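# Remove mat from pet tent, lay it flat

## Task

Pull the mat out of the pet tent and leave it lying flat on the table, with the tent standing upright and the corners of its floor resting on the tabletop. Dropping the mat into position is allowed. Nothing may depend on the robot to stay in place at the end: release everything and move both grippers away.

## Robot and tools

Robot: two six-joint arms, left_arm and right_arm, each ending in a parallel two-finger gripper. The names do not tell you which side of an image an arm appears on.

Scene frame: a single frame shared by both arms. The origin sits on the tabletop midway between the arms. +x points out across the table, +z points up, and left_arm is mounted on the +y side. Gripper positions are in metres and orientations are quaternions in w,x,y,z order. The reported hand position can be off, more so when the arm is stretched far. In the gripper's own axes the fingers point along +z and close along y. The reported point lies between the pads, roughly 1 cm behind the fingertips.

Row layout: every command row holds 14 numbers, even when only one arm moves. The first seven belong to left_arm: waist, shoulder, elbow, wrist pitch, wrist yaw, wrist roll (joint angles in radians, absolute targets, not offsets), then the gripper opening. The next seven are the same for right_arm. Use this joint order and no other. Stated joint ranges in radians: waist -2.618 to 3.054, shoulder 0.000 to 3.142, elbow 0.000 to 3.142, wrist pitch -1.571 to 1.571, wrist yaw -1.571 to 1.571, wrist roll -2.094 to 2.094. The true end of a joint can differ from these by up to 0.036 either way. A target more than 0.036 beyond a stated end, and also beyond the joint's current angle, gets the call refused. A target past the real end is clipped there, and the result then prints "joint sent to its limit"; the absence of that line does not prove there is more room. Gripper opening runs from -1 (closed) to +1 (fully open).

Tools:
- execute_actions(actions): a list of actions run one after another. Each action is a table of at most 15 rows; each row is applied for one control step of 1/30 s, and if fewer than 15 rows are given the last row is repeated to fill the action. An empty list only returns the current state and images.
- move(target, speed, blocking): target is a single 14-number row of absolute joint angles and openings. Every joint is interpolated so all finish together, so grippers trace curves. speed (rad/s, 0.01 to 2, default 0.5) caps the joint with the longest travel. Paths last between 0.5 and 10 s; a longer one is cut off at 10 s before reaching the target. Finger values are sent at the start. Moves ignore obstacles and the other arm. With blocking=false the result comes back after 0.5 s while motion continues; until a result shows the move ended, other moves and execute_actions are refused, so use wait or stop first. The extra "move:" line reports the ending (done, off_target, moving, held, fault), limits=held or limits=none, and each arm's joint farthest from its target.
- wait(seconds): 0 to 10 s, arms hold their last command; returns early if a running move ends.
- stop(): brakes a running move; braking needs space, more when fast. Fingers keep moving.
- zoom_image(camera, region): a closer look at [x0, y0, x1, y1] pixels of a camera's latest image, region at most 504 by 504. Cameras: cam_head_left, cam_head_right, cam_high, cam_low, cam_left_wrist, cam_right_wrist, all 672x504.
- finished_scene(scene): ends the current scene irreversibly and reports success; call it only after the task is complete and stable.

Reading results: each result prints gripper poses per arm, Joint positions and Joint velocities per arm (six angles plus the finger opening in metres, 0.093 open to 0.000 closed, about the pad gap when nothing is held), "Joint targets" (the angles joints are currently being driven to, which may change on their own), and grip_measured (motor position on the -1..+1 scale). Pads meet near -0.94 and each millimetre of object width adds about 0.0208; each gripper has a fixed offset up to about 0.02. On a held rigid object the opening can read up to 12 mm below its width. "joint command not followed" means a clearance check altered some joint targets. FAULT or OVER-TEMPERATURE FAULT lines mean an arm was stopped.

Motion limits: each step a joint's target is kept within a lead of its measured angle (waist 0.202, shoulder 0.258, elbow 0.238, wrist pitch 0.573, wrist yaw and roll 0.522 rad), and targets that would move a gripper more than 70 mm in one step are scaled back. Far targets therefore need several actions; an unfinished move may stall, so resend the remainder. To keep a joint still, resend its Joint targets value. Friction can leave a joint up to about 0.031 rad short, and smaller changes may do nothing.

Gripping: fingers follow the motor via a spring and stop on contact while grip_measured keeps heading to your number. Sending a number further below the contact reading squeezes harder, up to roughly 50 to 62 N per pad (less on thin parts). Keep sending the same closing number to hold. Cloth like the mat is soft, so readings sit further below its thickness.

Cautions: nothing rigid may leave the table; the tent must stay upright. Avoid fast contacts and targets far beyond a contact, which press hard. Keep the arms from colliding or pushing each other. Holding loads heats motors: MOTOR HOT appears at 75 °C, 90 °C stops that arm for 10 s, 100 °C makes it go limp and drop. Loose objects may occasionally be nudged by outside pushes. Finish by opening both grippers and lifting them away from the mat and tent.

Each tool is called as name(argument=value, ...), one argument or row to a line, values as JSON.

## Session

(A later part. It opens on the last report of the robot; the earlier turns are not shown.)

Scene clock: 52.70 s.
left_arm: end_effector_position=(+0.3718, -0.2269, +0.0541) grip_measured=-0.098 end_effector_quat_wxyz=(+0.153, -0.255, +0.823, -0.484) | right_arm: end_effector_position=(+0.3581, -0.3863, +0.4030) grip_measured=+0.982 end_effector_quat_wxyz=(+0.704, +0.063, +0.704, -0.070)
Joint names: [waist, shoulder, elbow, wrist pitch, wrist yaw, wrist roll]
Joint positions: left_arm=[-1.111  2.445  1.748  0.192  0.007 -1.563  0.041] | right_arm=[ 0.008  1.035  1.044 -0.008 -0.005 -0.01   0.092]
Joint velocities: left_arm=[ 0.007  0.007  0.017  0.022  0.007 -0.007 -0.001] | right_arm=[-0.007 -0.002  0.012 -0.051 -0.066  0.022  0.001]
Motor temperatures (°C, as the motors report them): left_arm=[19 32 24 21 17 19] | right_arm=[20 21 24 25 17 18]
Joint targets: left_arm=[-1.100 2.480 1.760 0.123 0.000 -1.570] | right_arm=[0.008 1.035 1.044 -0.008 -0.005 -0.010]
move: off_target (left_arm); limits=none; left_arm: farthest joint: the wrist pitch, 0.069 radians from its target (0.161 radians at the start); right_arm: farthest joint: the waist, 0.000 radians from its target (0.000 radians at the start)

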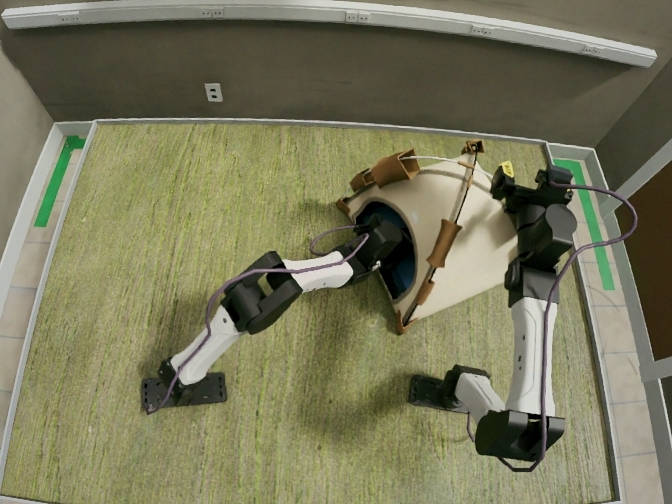

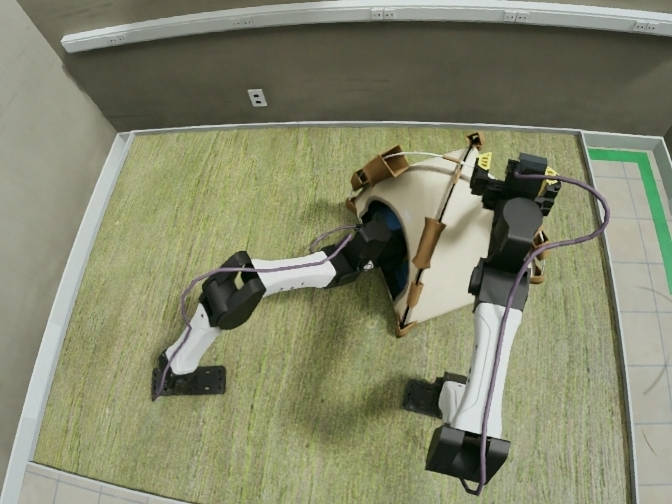

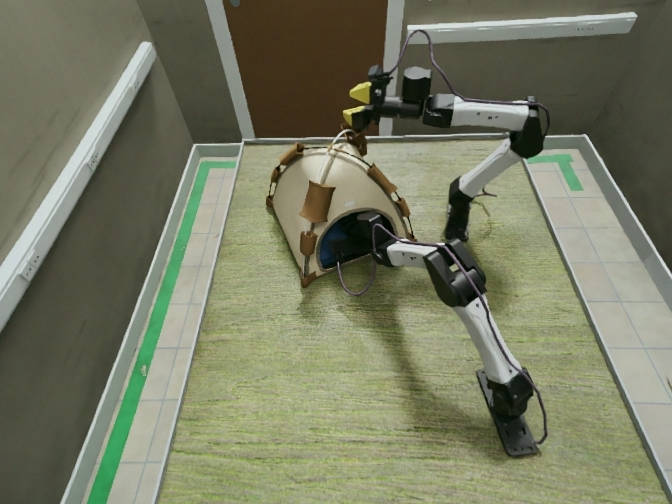

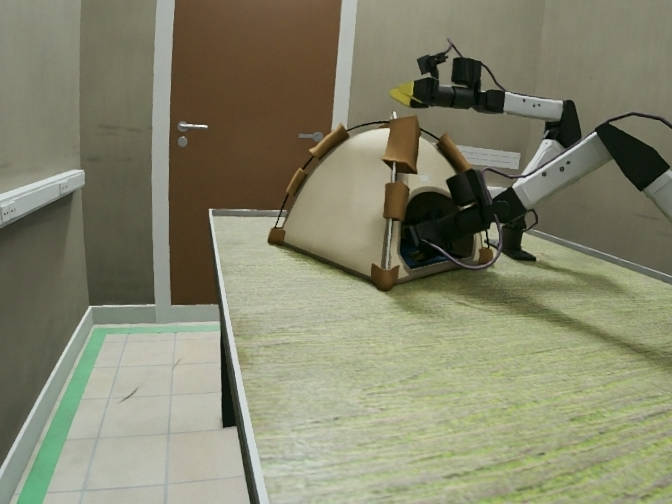

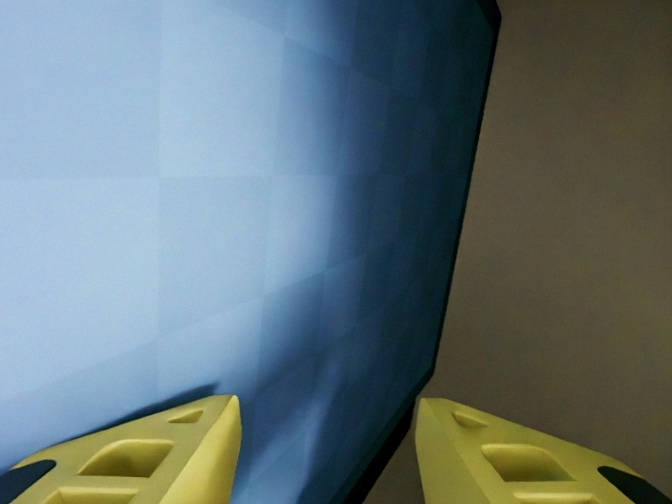

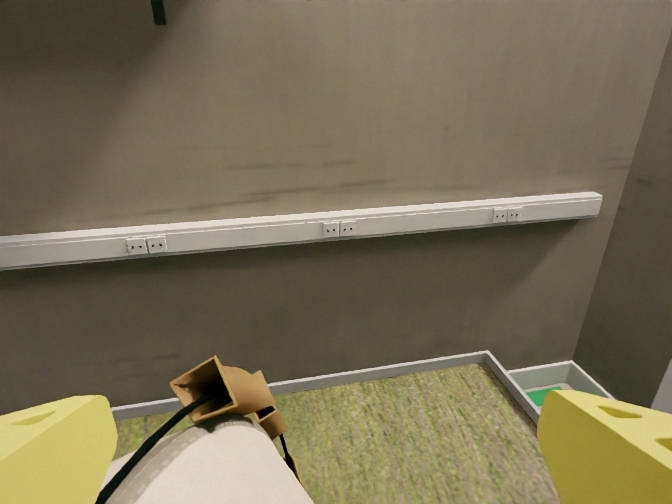

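move(
  target=[-1.1,2.39,1.76,0.1,0,-1.57,-0.1,0.008,1.035,1.044,-0.008,-0.005,-0.01,1],
  speed=0.3,
)

move(
  target=[-1.1,2.175,1.515,-0.09,0,-1.57,-0.1,0.008,1.035,1.044,-0.008,-0.005,-0.01,1],
  speed=0.4,
)

Scene clock: 54.40 s.
left_arm: end_effector_position=(+0.3676, -0.2209, +0.0626) grip_measured=-0.098 end_effector_quat_wxyz=(+0.147, -0.258, +0.832, -0.468) | right_arm: end_effector_position=(+0.3581, -0.3863, +0.4030) grip_measured=+0.982 end_effector_quat_wxyz=(+0.704, +0.063, +0.704, -0.070)
Joint names: [waist, shoulder, elbow, wrist pitch, wrist yaw, wrist roll]
Joint positions: left_arm=[-1.111  2.406  1.748  0.113  0.007 -1.563  0.041] | right_arm=[ 0.008  1.035  1.044 -0.008 -0.005 -0.01   0.092]
Joint velocities: left_arm=[ 0.017 -0.002  0.007  0.051  0.007  0.066 -0.   ] | right_arm=[ 0.002 -0.012 -0.007 -0.037  0.007 -0.022 -0.   ]
Motor temperatures (°C, as the motors report them): left_arm=[19 33 24 21 17 19] | right_arm=[20 21 24 25 17 18]
Joint targets: left_arm=[-1.100 2.390 1.760 0.100 0.000 -1.570] | right_arm=[0.008 1.035 1.044 -0.008 -0.005 -0.010]
move: done; limits=none; left_arm: farthest joint: the shoulder, 0.016 radians from its target (0.055 radians at the start); right_arm: farthest joint: the waist, 0.000 radians from its target (0.000 radians at the start)

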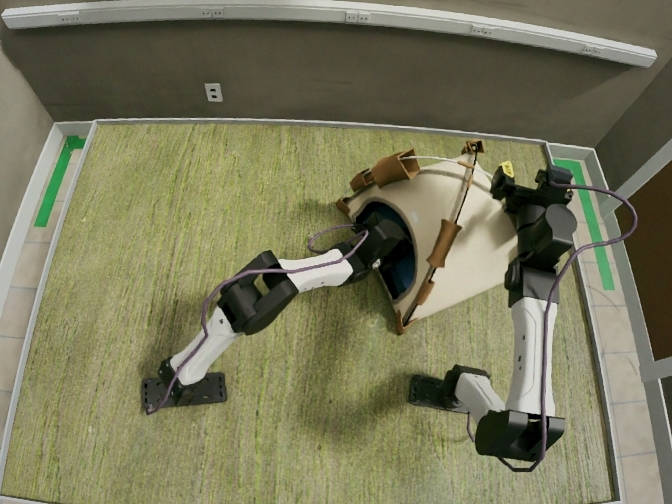

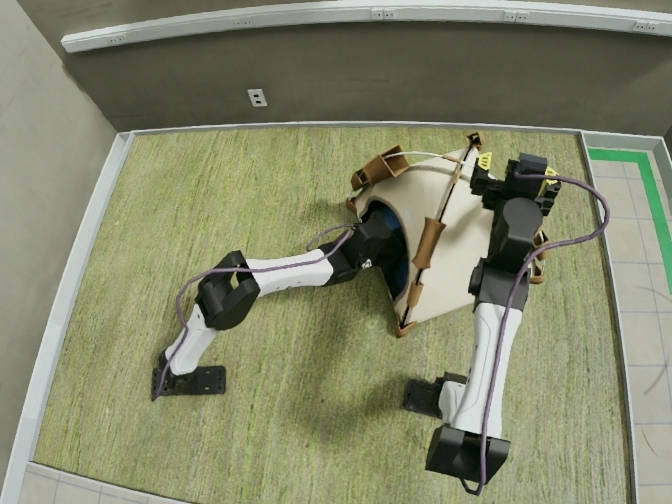

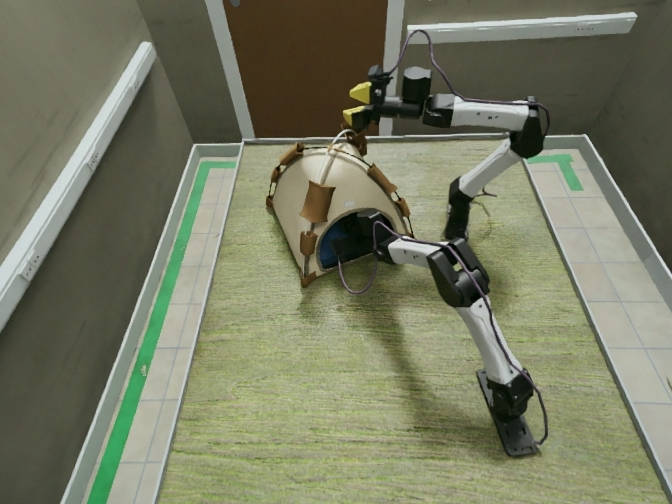

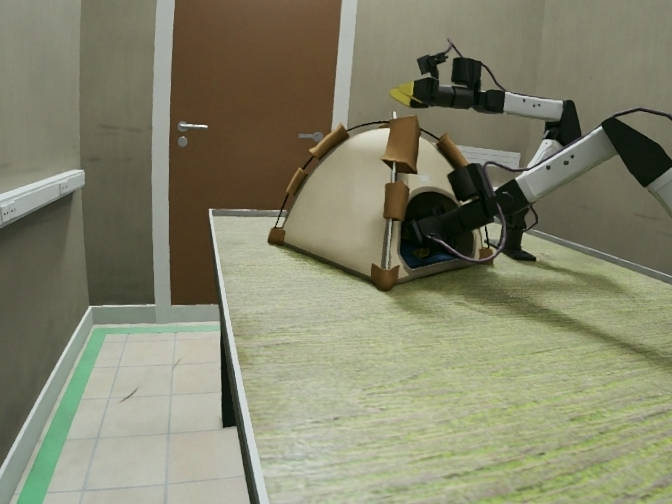

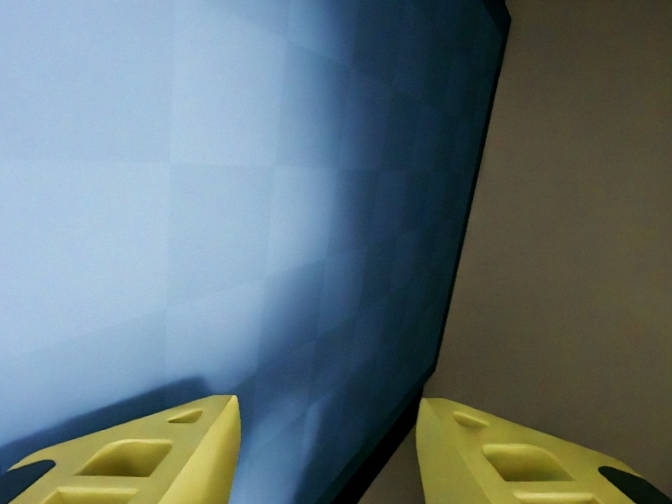

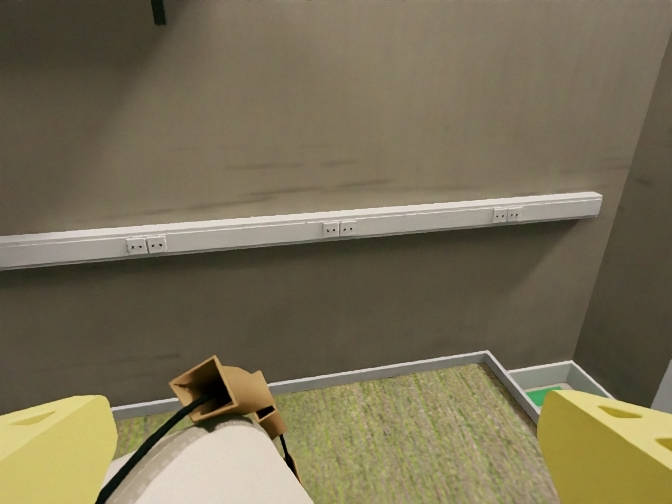

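Scene clock: 55.63 s.
left_arm: end_effector_position=(+0.3280, -0.1645, +0.0650) grip_measured=-0.098 end_effector_quat_wxyz=(+0.122, -0.271, +0.872, -0.389) | right_arm: end_effector_position=(+0.3581, -0.3863, +0.4030) grip_measured=+0.982 end_effector_quat_wxyz=(+0.704, +0.063, +0.704, -0.070)
Joint names: [waist, shoulder, elbow, wrist pitch, wrist yaw, wrist roll]
Joint positions: left_arm=[-1.111  2.191  1.536 -0.076  0.006 -1.563  0.04 ] | right_arm=[ 0.008  1.035  1.044 -0.008 -0.005 -0.01   0.092]
Joint velocities: left_arm=[ 0.002 -0.022  0.002 -0.037  0.007  0.051  0.   ] | right_arm=[-0.012  0.007  0.002 -0.037  0.007 -0.022 -0.001]
Motor temperatures (°C, as the motors report them): left_arm=[19 33 24 21 17 19] | right_arm=[20 21 24 25 17 18]
Joint targets: left_arm=[-1.100 2.175 1.515 -0.090 -0.000 -1.570] | right_arm=[0.008 1.035 1.044 -0.008 -0.005 -0.010]
move: off_target (left_arm); limits=none; left_arm: farthest joint: the elbow, 0.021 radians from its target (0.233 radians at the start); right_arm: farthest joint: the waist, 0.000 radians from its target (0.000 radians at the start)

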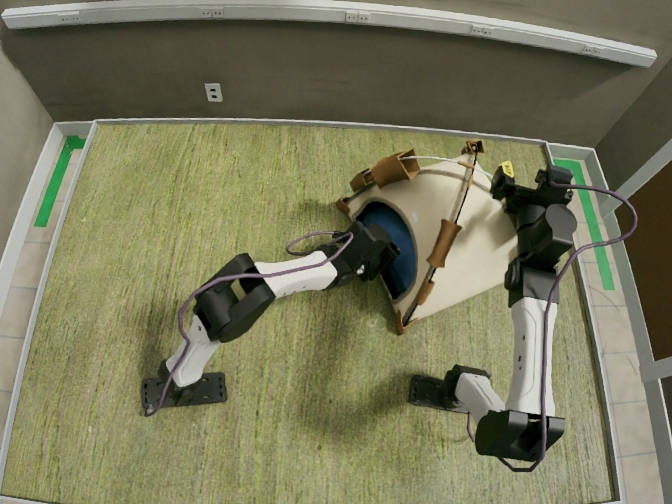

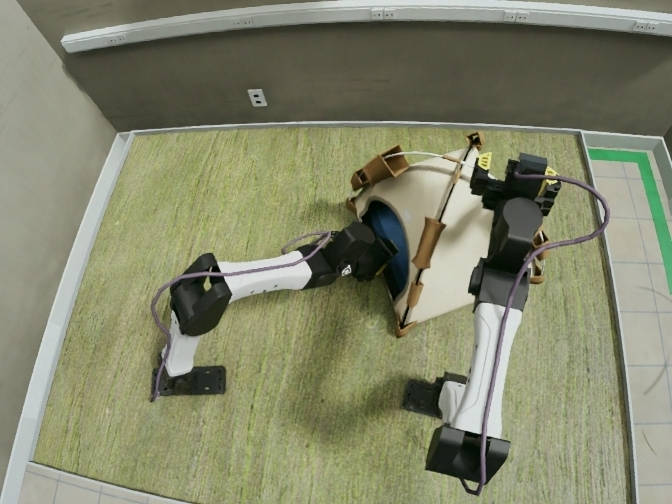

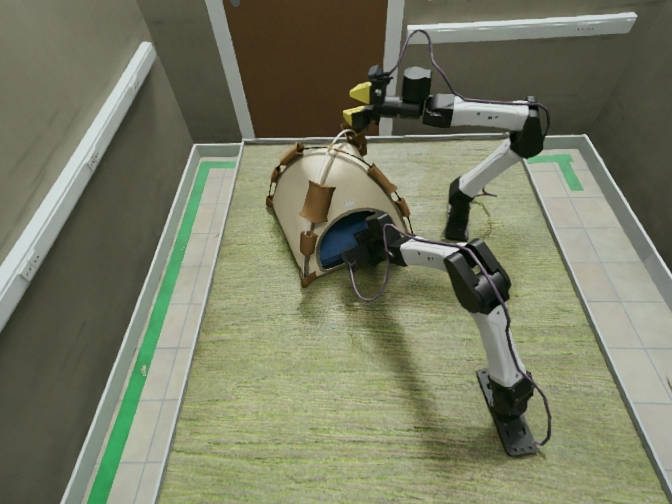

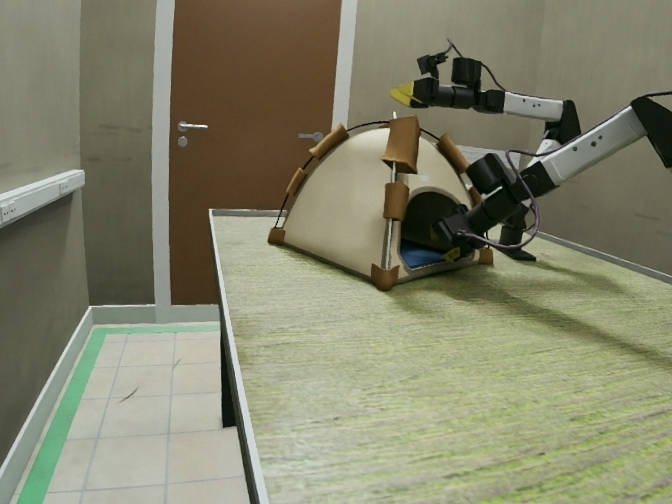

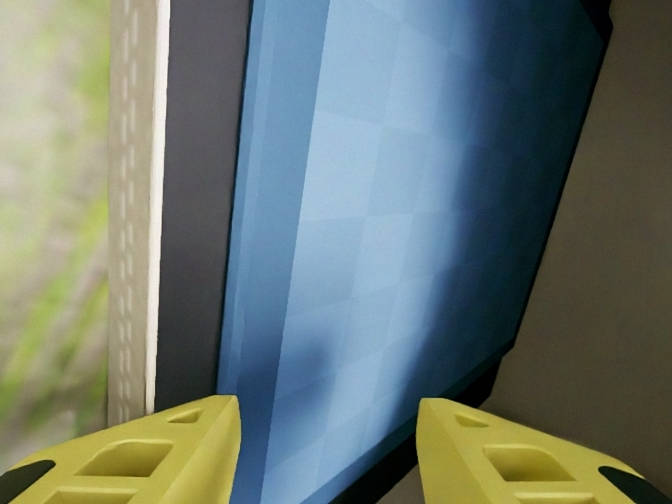

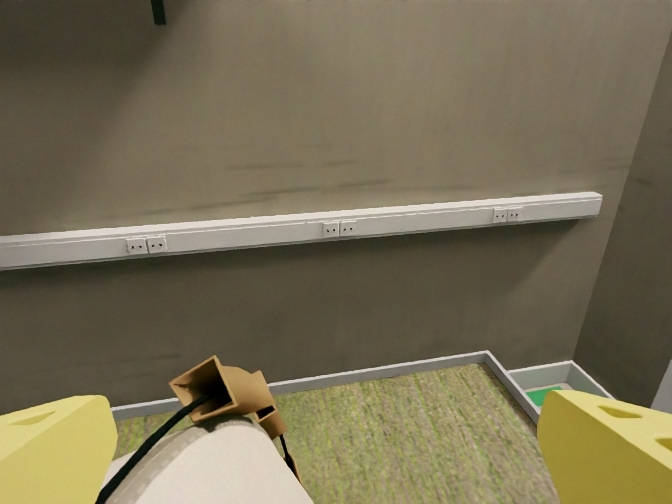

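move(
  target=[-1.1,2.27,1.53,-0.09,0,-1.57,-0.1,0.008,1.035,1.044,-0.008,-0.005,-0.01,1],
  speed=0.15,
)

move(
  target=[-1.1,2.52,1.93,-0.18,0,-1.57,-0.1,0.008,1.035,1.044,-0.008,-0.005,-0.01,1],
  speed=0.2,
)

Scene clock: 57.17 s.
left_arm: end_effector_position=(+0.3289, -0.1654, +0.0356) grip_measured=-0.099 end_effector_quat_wxyz=(+0.117, -0.274, +0.877, -0.376) | right_arm: end_effector_position=(+0.3581, -0.3863, +0.4030) grip_measured=+0.982 end_effector_quat_wxyz=(+0.704, +0.063, +0.704, -0.070)
Joint names: [waist, shoulder, elbow, wrist pitch, wrist yaw, wrist roll]
Joint positions: left_arm=[-1.11   2.252  1.536 -0.045  0.007 -1.564  0.04 ] | right_arm=[ 0.008  1.035  1.044 -0.008 -0.005 -0.01   0.092]
Joint velocities: left_arm=[ 0.002  0.002 -0.012  0.022  0.007  0.022 -0.001] | right_arm=[-0.007 -0.007 -0.007 -0.095  0.022  0.022  0.   ]
Motor temperatures (°C, as the motors report them): left_arm=[19 33 24 21 17 19] | right_arm=[20 21 24 25 17 18]
Joint targets: left_arm=[-1.100 2.270 1.530 -0.090 0.000 -1.570] | right_arm=[0.008 1.035 1.044 -0.008 -0.005 -0.010]
move: off_target (left_arm); limits=none; left_arm: farthest joint: the wrist pitch, 0.045 radians from its target (0.014 radians at the start); right_arm: farthest joint: the waist, 0.000 radians from its target (0.000 radians at the start)

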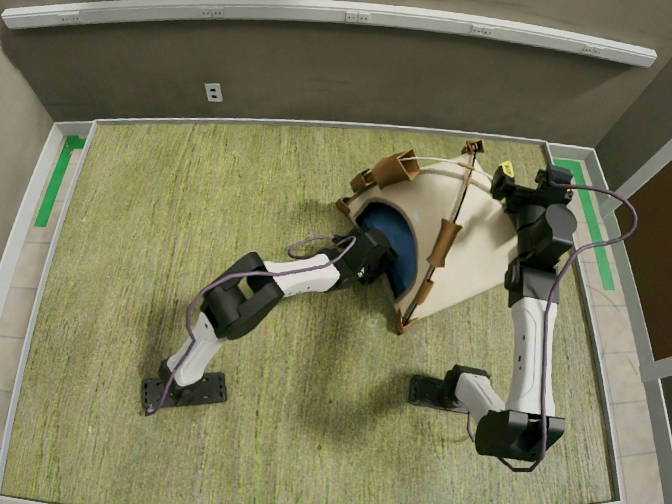

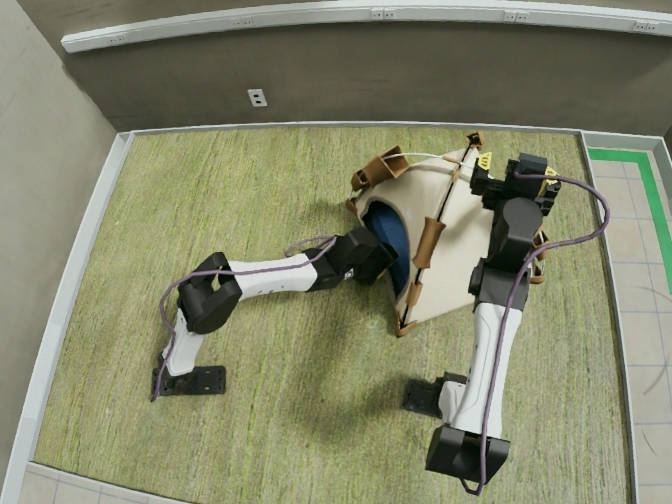

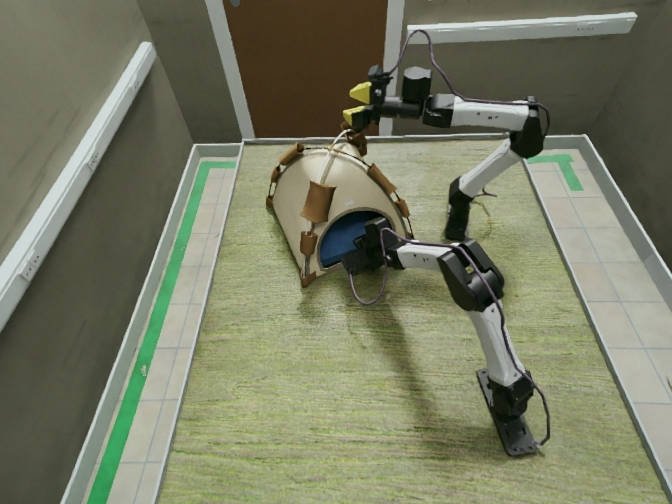

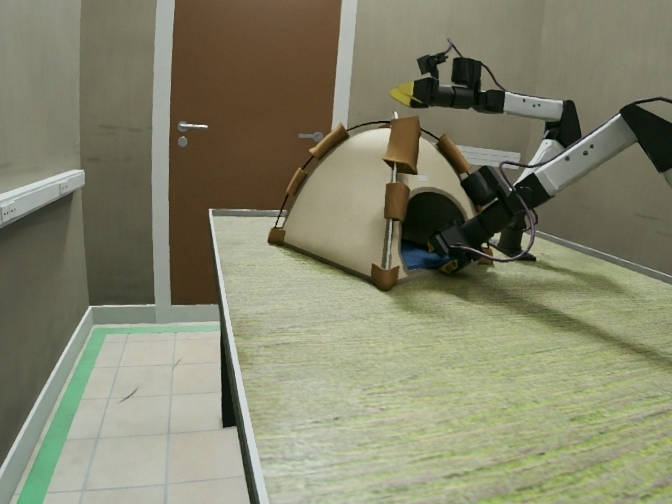

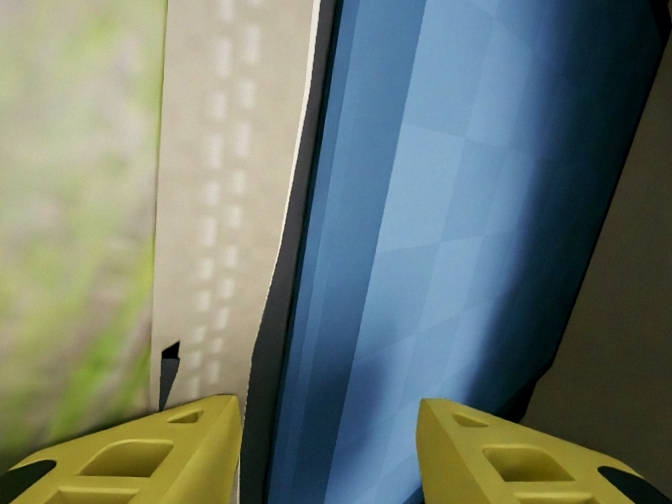

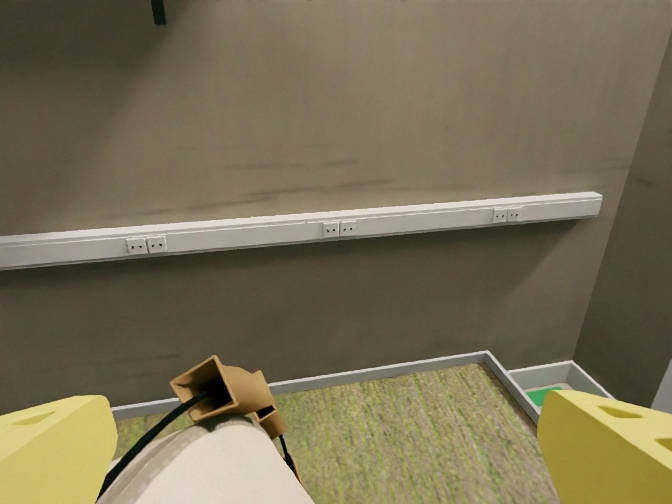

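Scene clock: 59.50 s.
left_arm: end_effector_position=(+0.3673, -0.2197, +0.0395) grip_measured=-0.099 end_effector_quat_wxyz=(+0.126, -0.270, +0.866, -0.401) | right_arm: end_effector_position=(+0.3581, -0.3863, +0.4030) grip_measured=+0.982 end_effector_quat_wxyz=(+0.704, +0.063, +0.704, -0.070)
Joint names: [waist, shoulder, elbow, wrist pitch, wrist yaw, wrist roll]
Joint positions: left_arm=[-1.11   2.479  1.917 -0.141  0.007 -1.564  0.04 ] | right_arm=[ 0.008  1.035  1.044 -0.008 -0.005 -0.01   0.092]
Joint velocities: left_arm=[-0.007 -0.012 -0.012 -0.051  0.081  0.051  0.   ] | right_arm=[ 0.007 -0.022 -0.002  0.022 -0.007  0.007 -0.   ]
Motor temperatures (°C, as the motors report them): left_arm=[19 34 25 21 17 19] | right_arm=[20 21 24 25 17 18]
Joint targets: left_arm=[-1.100 2.520 1.930 -0.180 -0.000 -1.570] | right_arm=[0.008 1.035 1.044 -0.008 -0.005 -0.010]
move: off_target (left_arm); limits=none; left_arm: farthest joint: the shoulder, 0.041 radians from its target (0.268 radians at the start); right_arm: farthest joint: the waist, 0.000 radians from its target (0.000 radians at the start)

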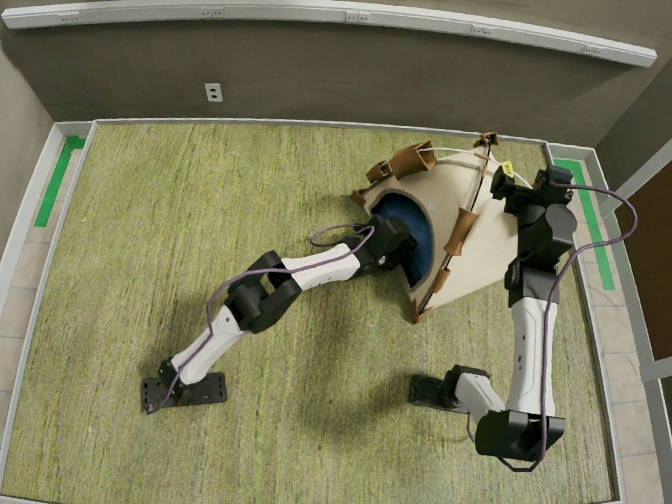

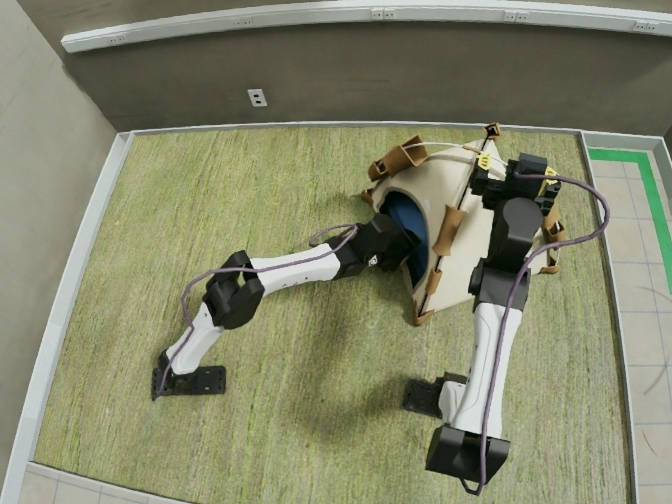

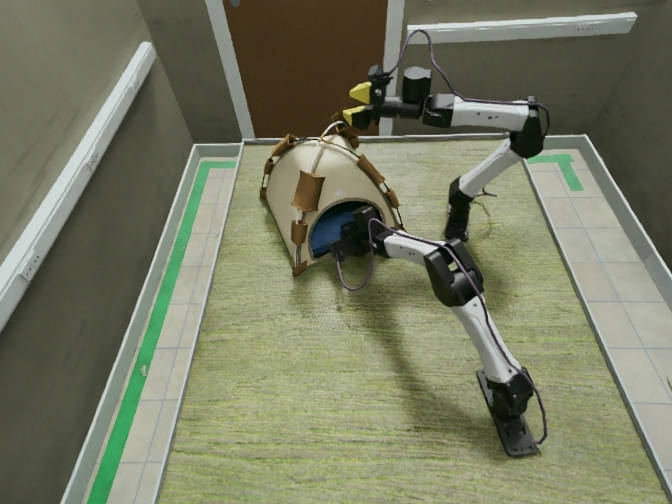

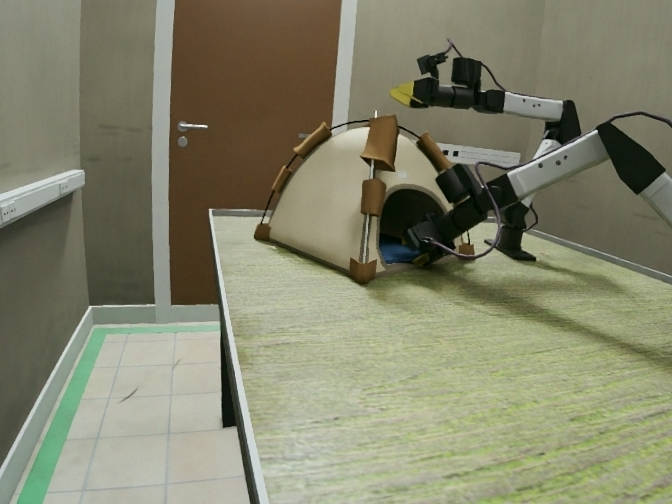

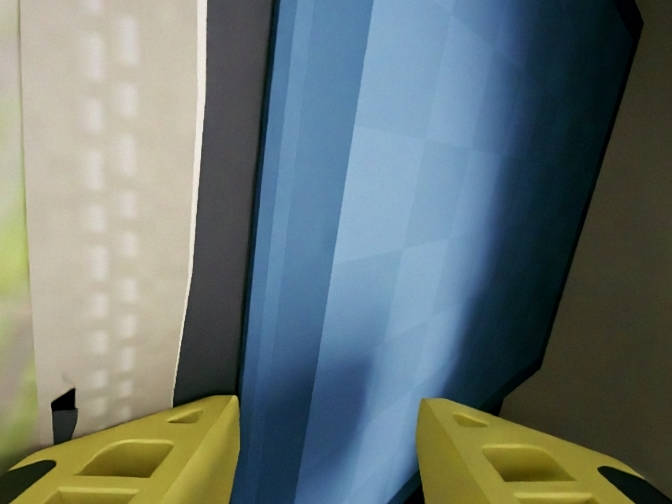

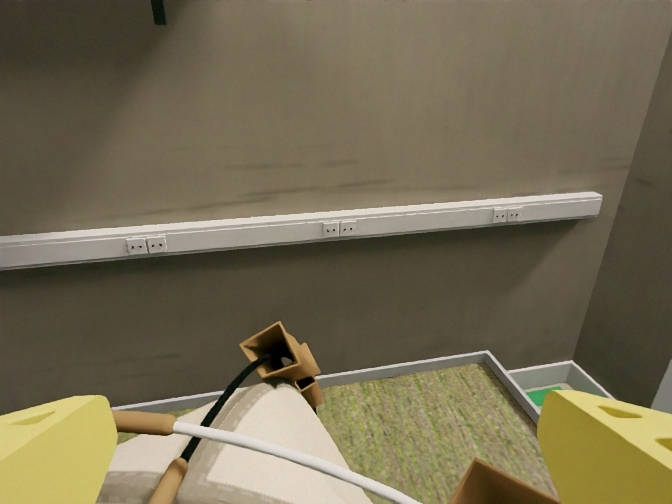

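move(
  target=[-1.1,2.29,1.53,-0.09,0,-1.57,-0.1,0.008,1.035,1.15,-0.008,-0.005,-0.01,1],
  speed=0.25,
)

Scene clock: 63.93 s.
left_arm: end_effector_position=(+0.3356, -0.1743, +0.0346) grip_measured=-0.099 end_effector_quat_wxyz=(+0.121, -0.273, +0.873, -0.386) | right_arm: end_effector_position=(+0.3510, -0.3849, +0.4448) grip_measured=+0.982 end_effector_quat_wxyz=(+0.734, +0.060, +0.673, -0.074)
Joint names: [waist, shoulder, elbow, wrist pitch, wrist yaw, wrist roll]
Joint positions: left_arm=[-1.11   2.287  1.574 -0.026  0.005 -1.564  0.04 ] | right_arm=[ 0.008  1.035  1.131 -0.009 -0.005 -0.01   0.092]
Joint velocities: left_arm=[ 0.002 -0.017 -0.012 -0.051  0.007  0.022  0.   ] | right_arm=[-0.007 -0.002 -0.002  0.095 -0.11   0.022 -0.   ]
Motor temperatures (°C, as the motors report them): left_arm=[19 34 25 21 17 19] | right_arm=[20 21 25 25 17 18]
Joint targets: left_arm=[-1.100 2.290 1.530 -0.090 0.000 -1.570] | right_arm=[0.008 1.035 1.150 -0.008 -0.005 -0.010]
move: off_target (left_arm); limits=none; left_arm: farthest joint: the wrist pitch, 0.064 radians from its target (0.051 radians at the start); right_arm: farthest joint: the elbow, 0.019 radians from its target (0.106 radians at the start)

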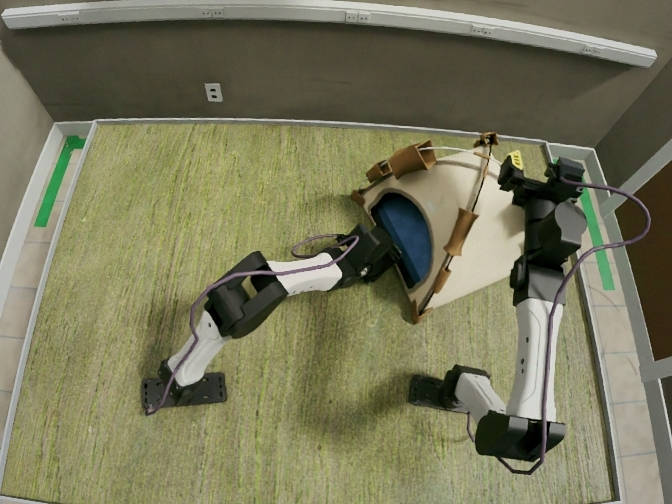

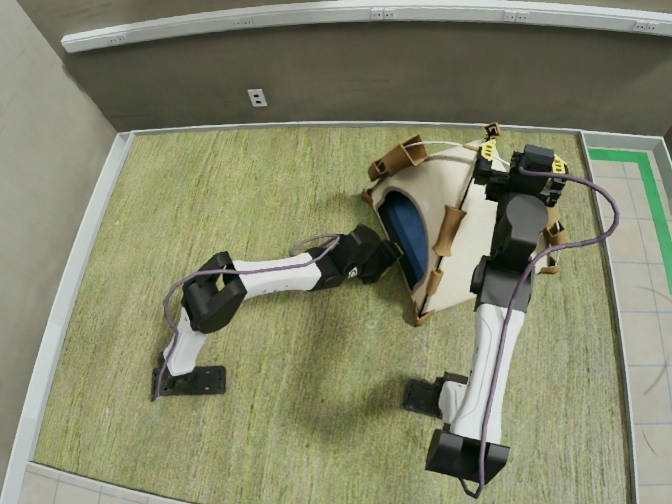

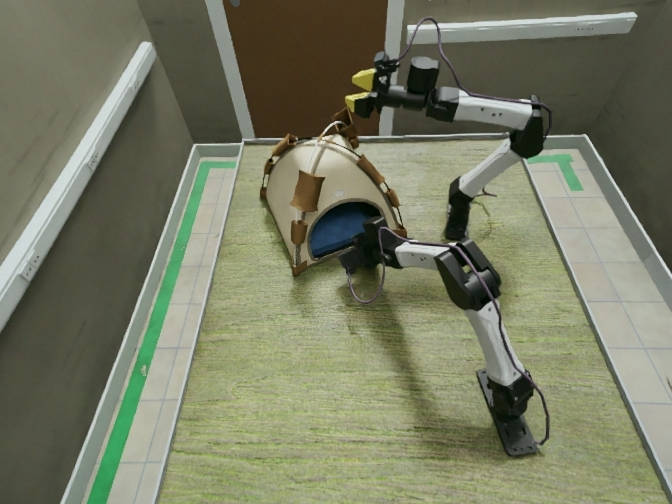

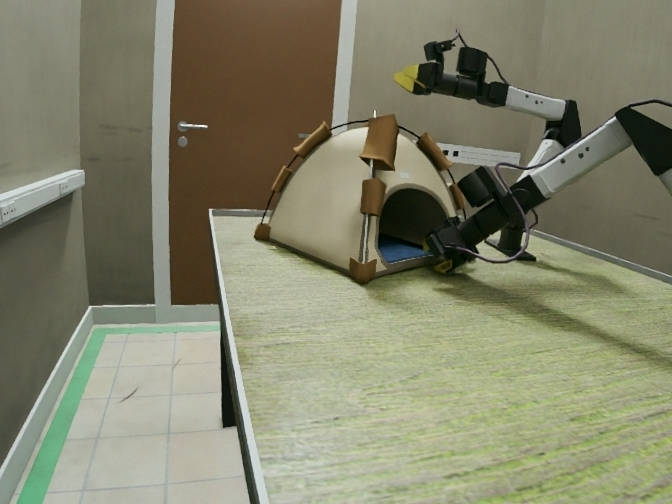

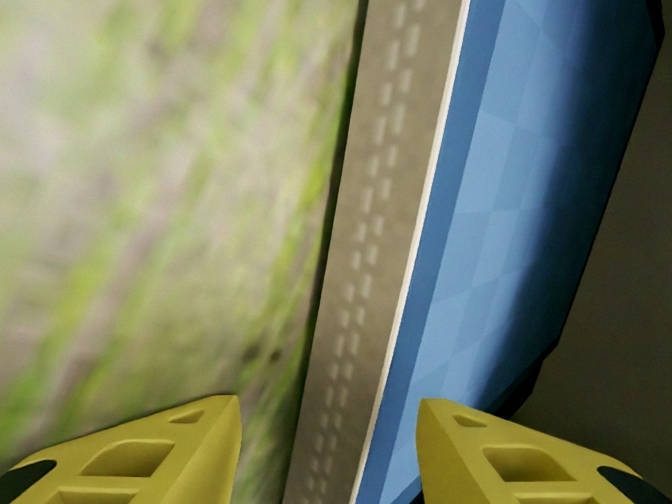

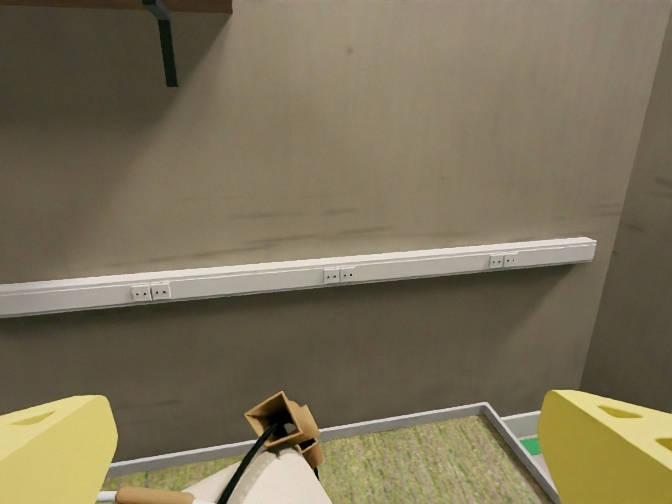

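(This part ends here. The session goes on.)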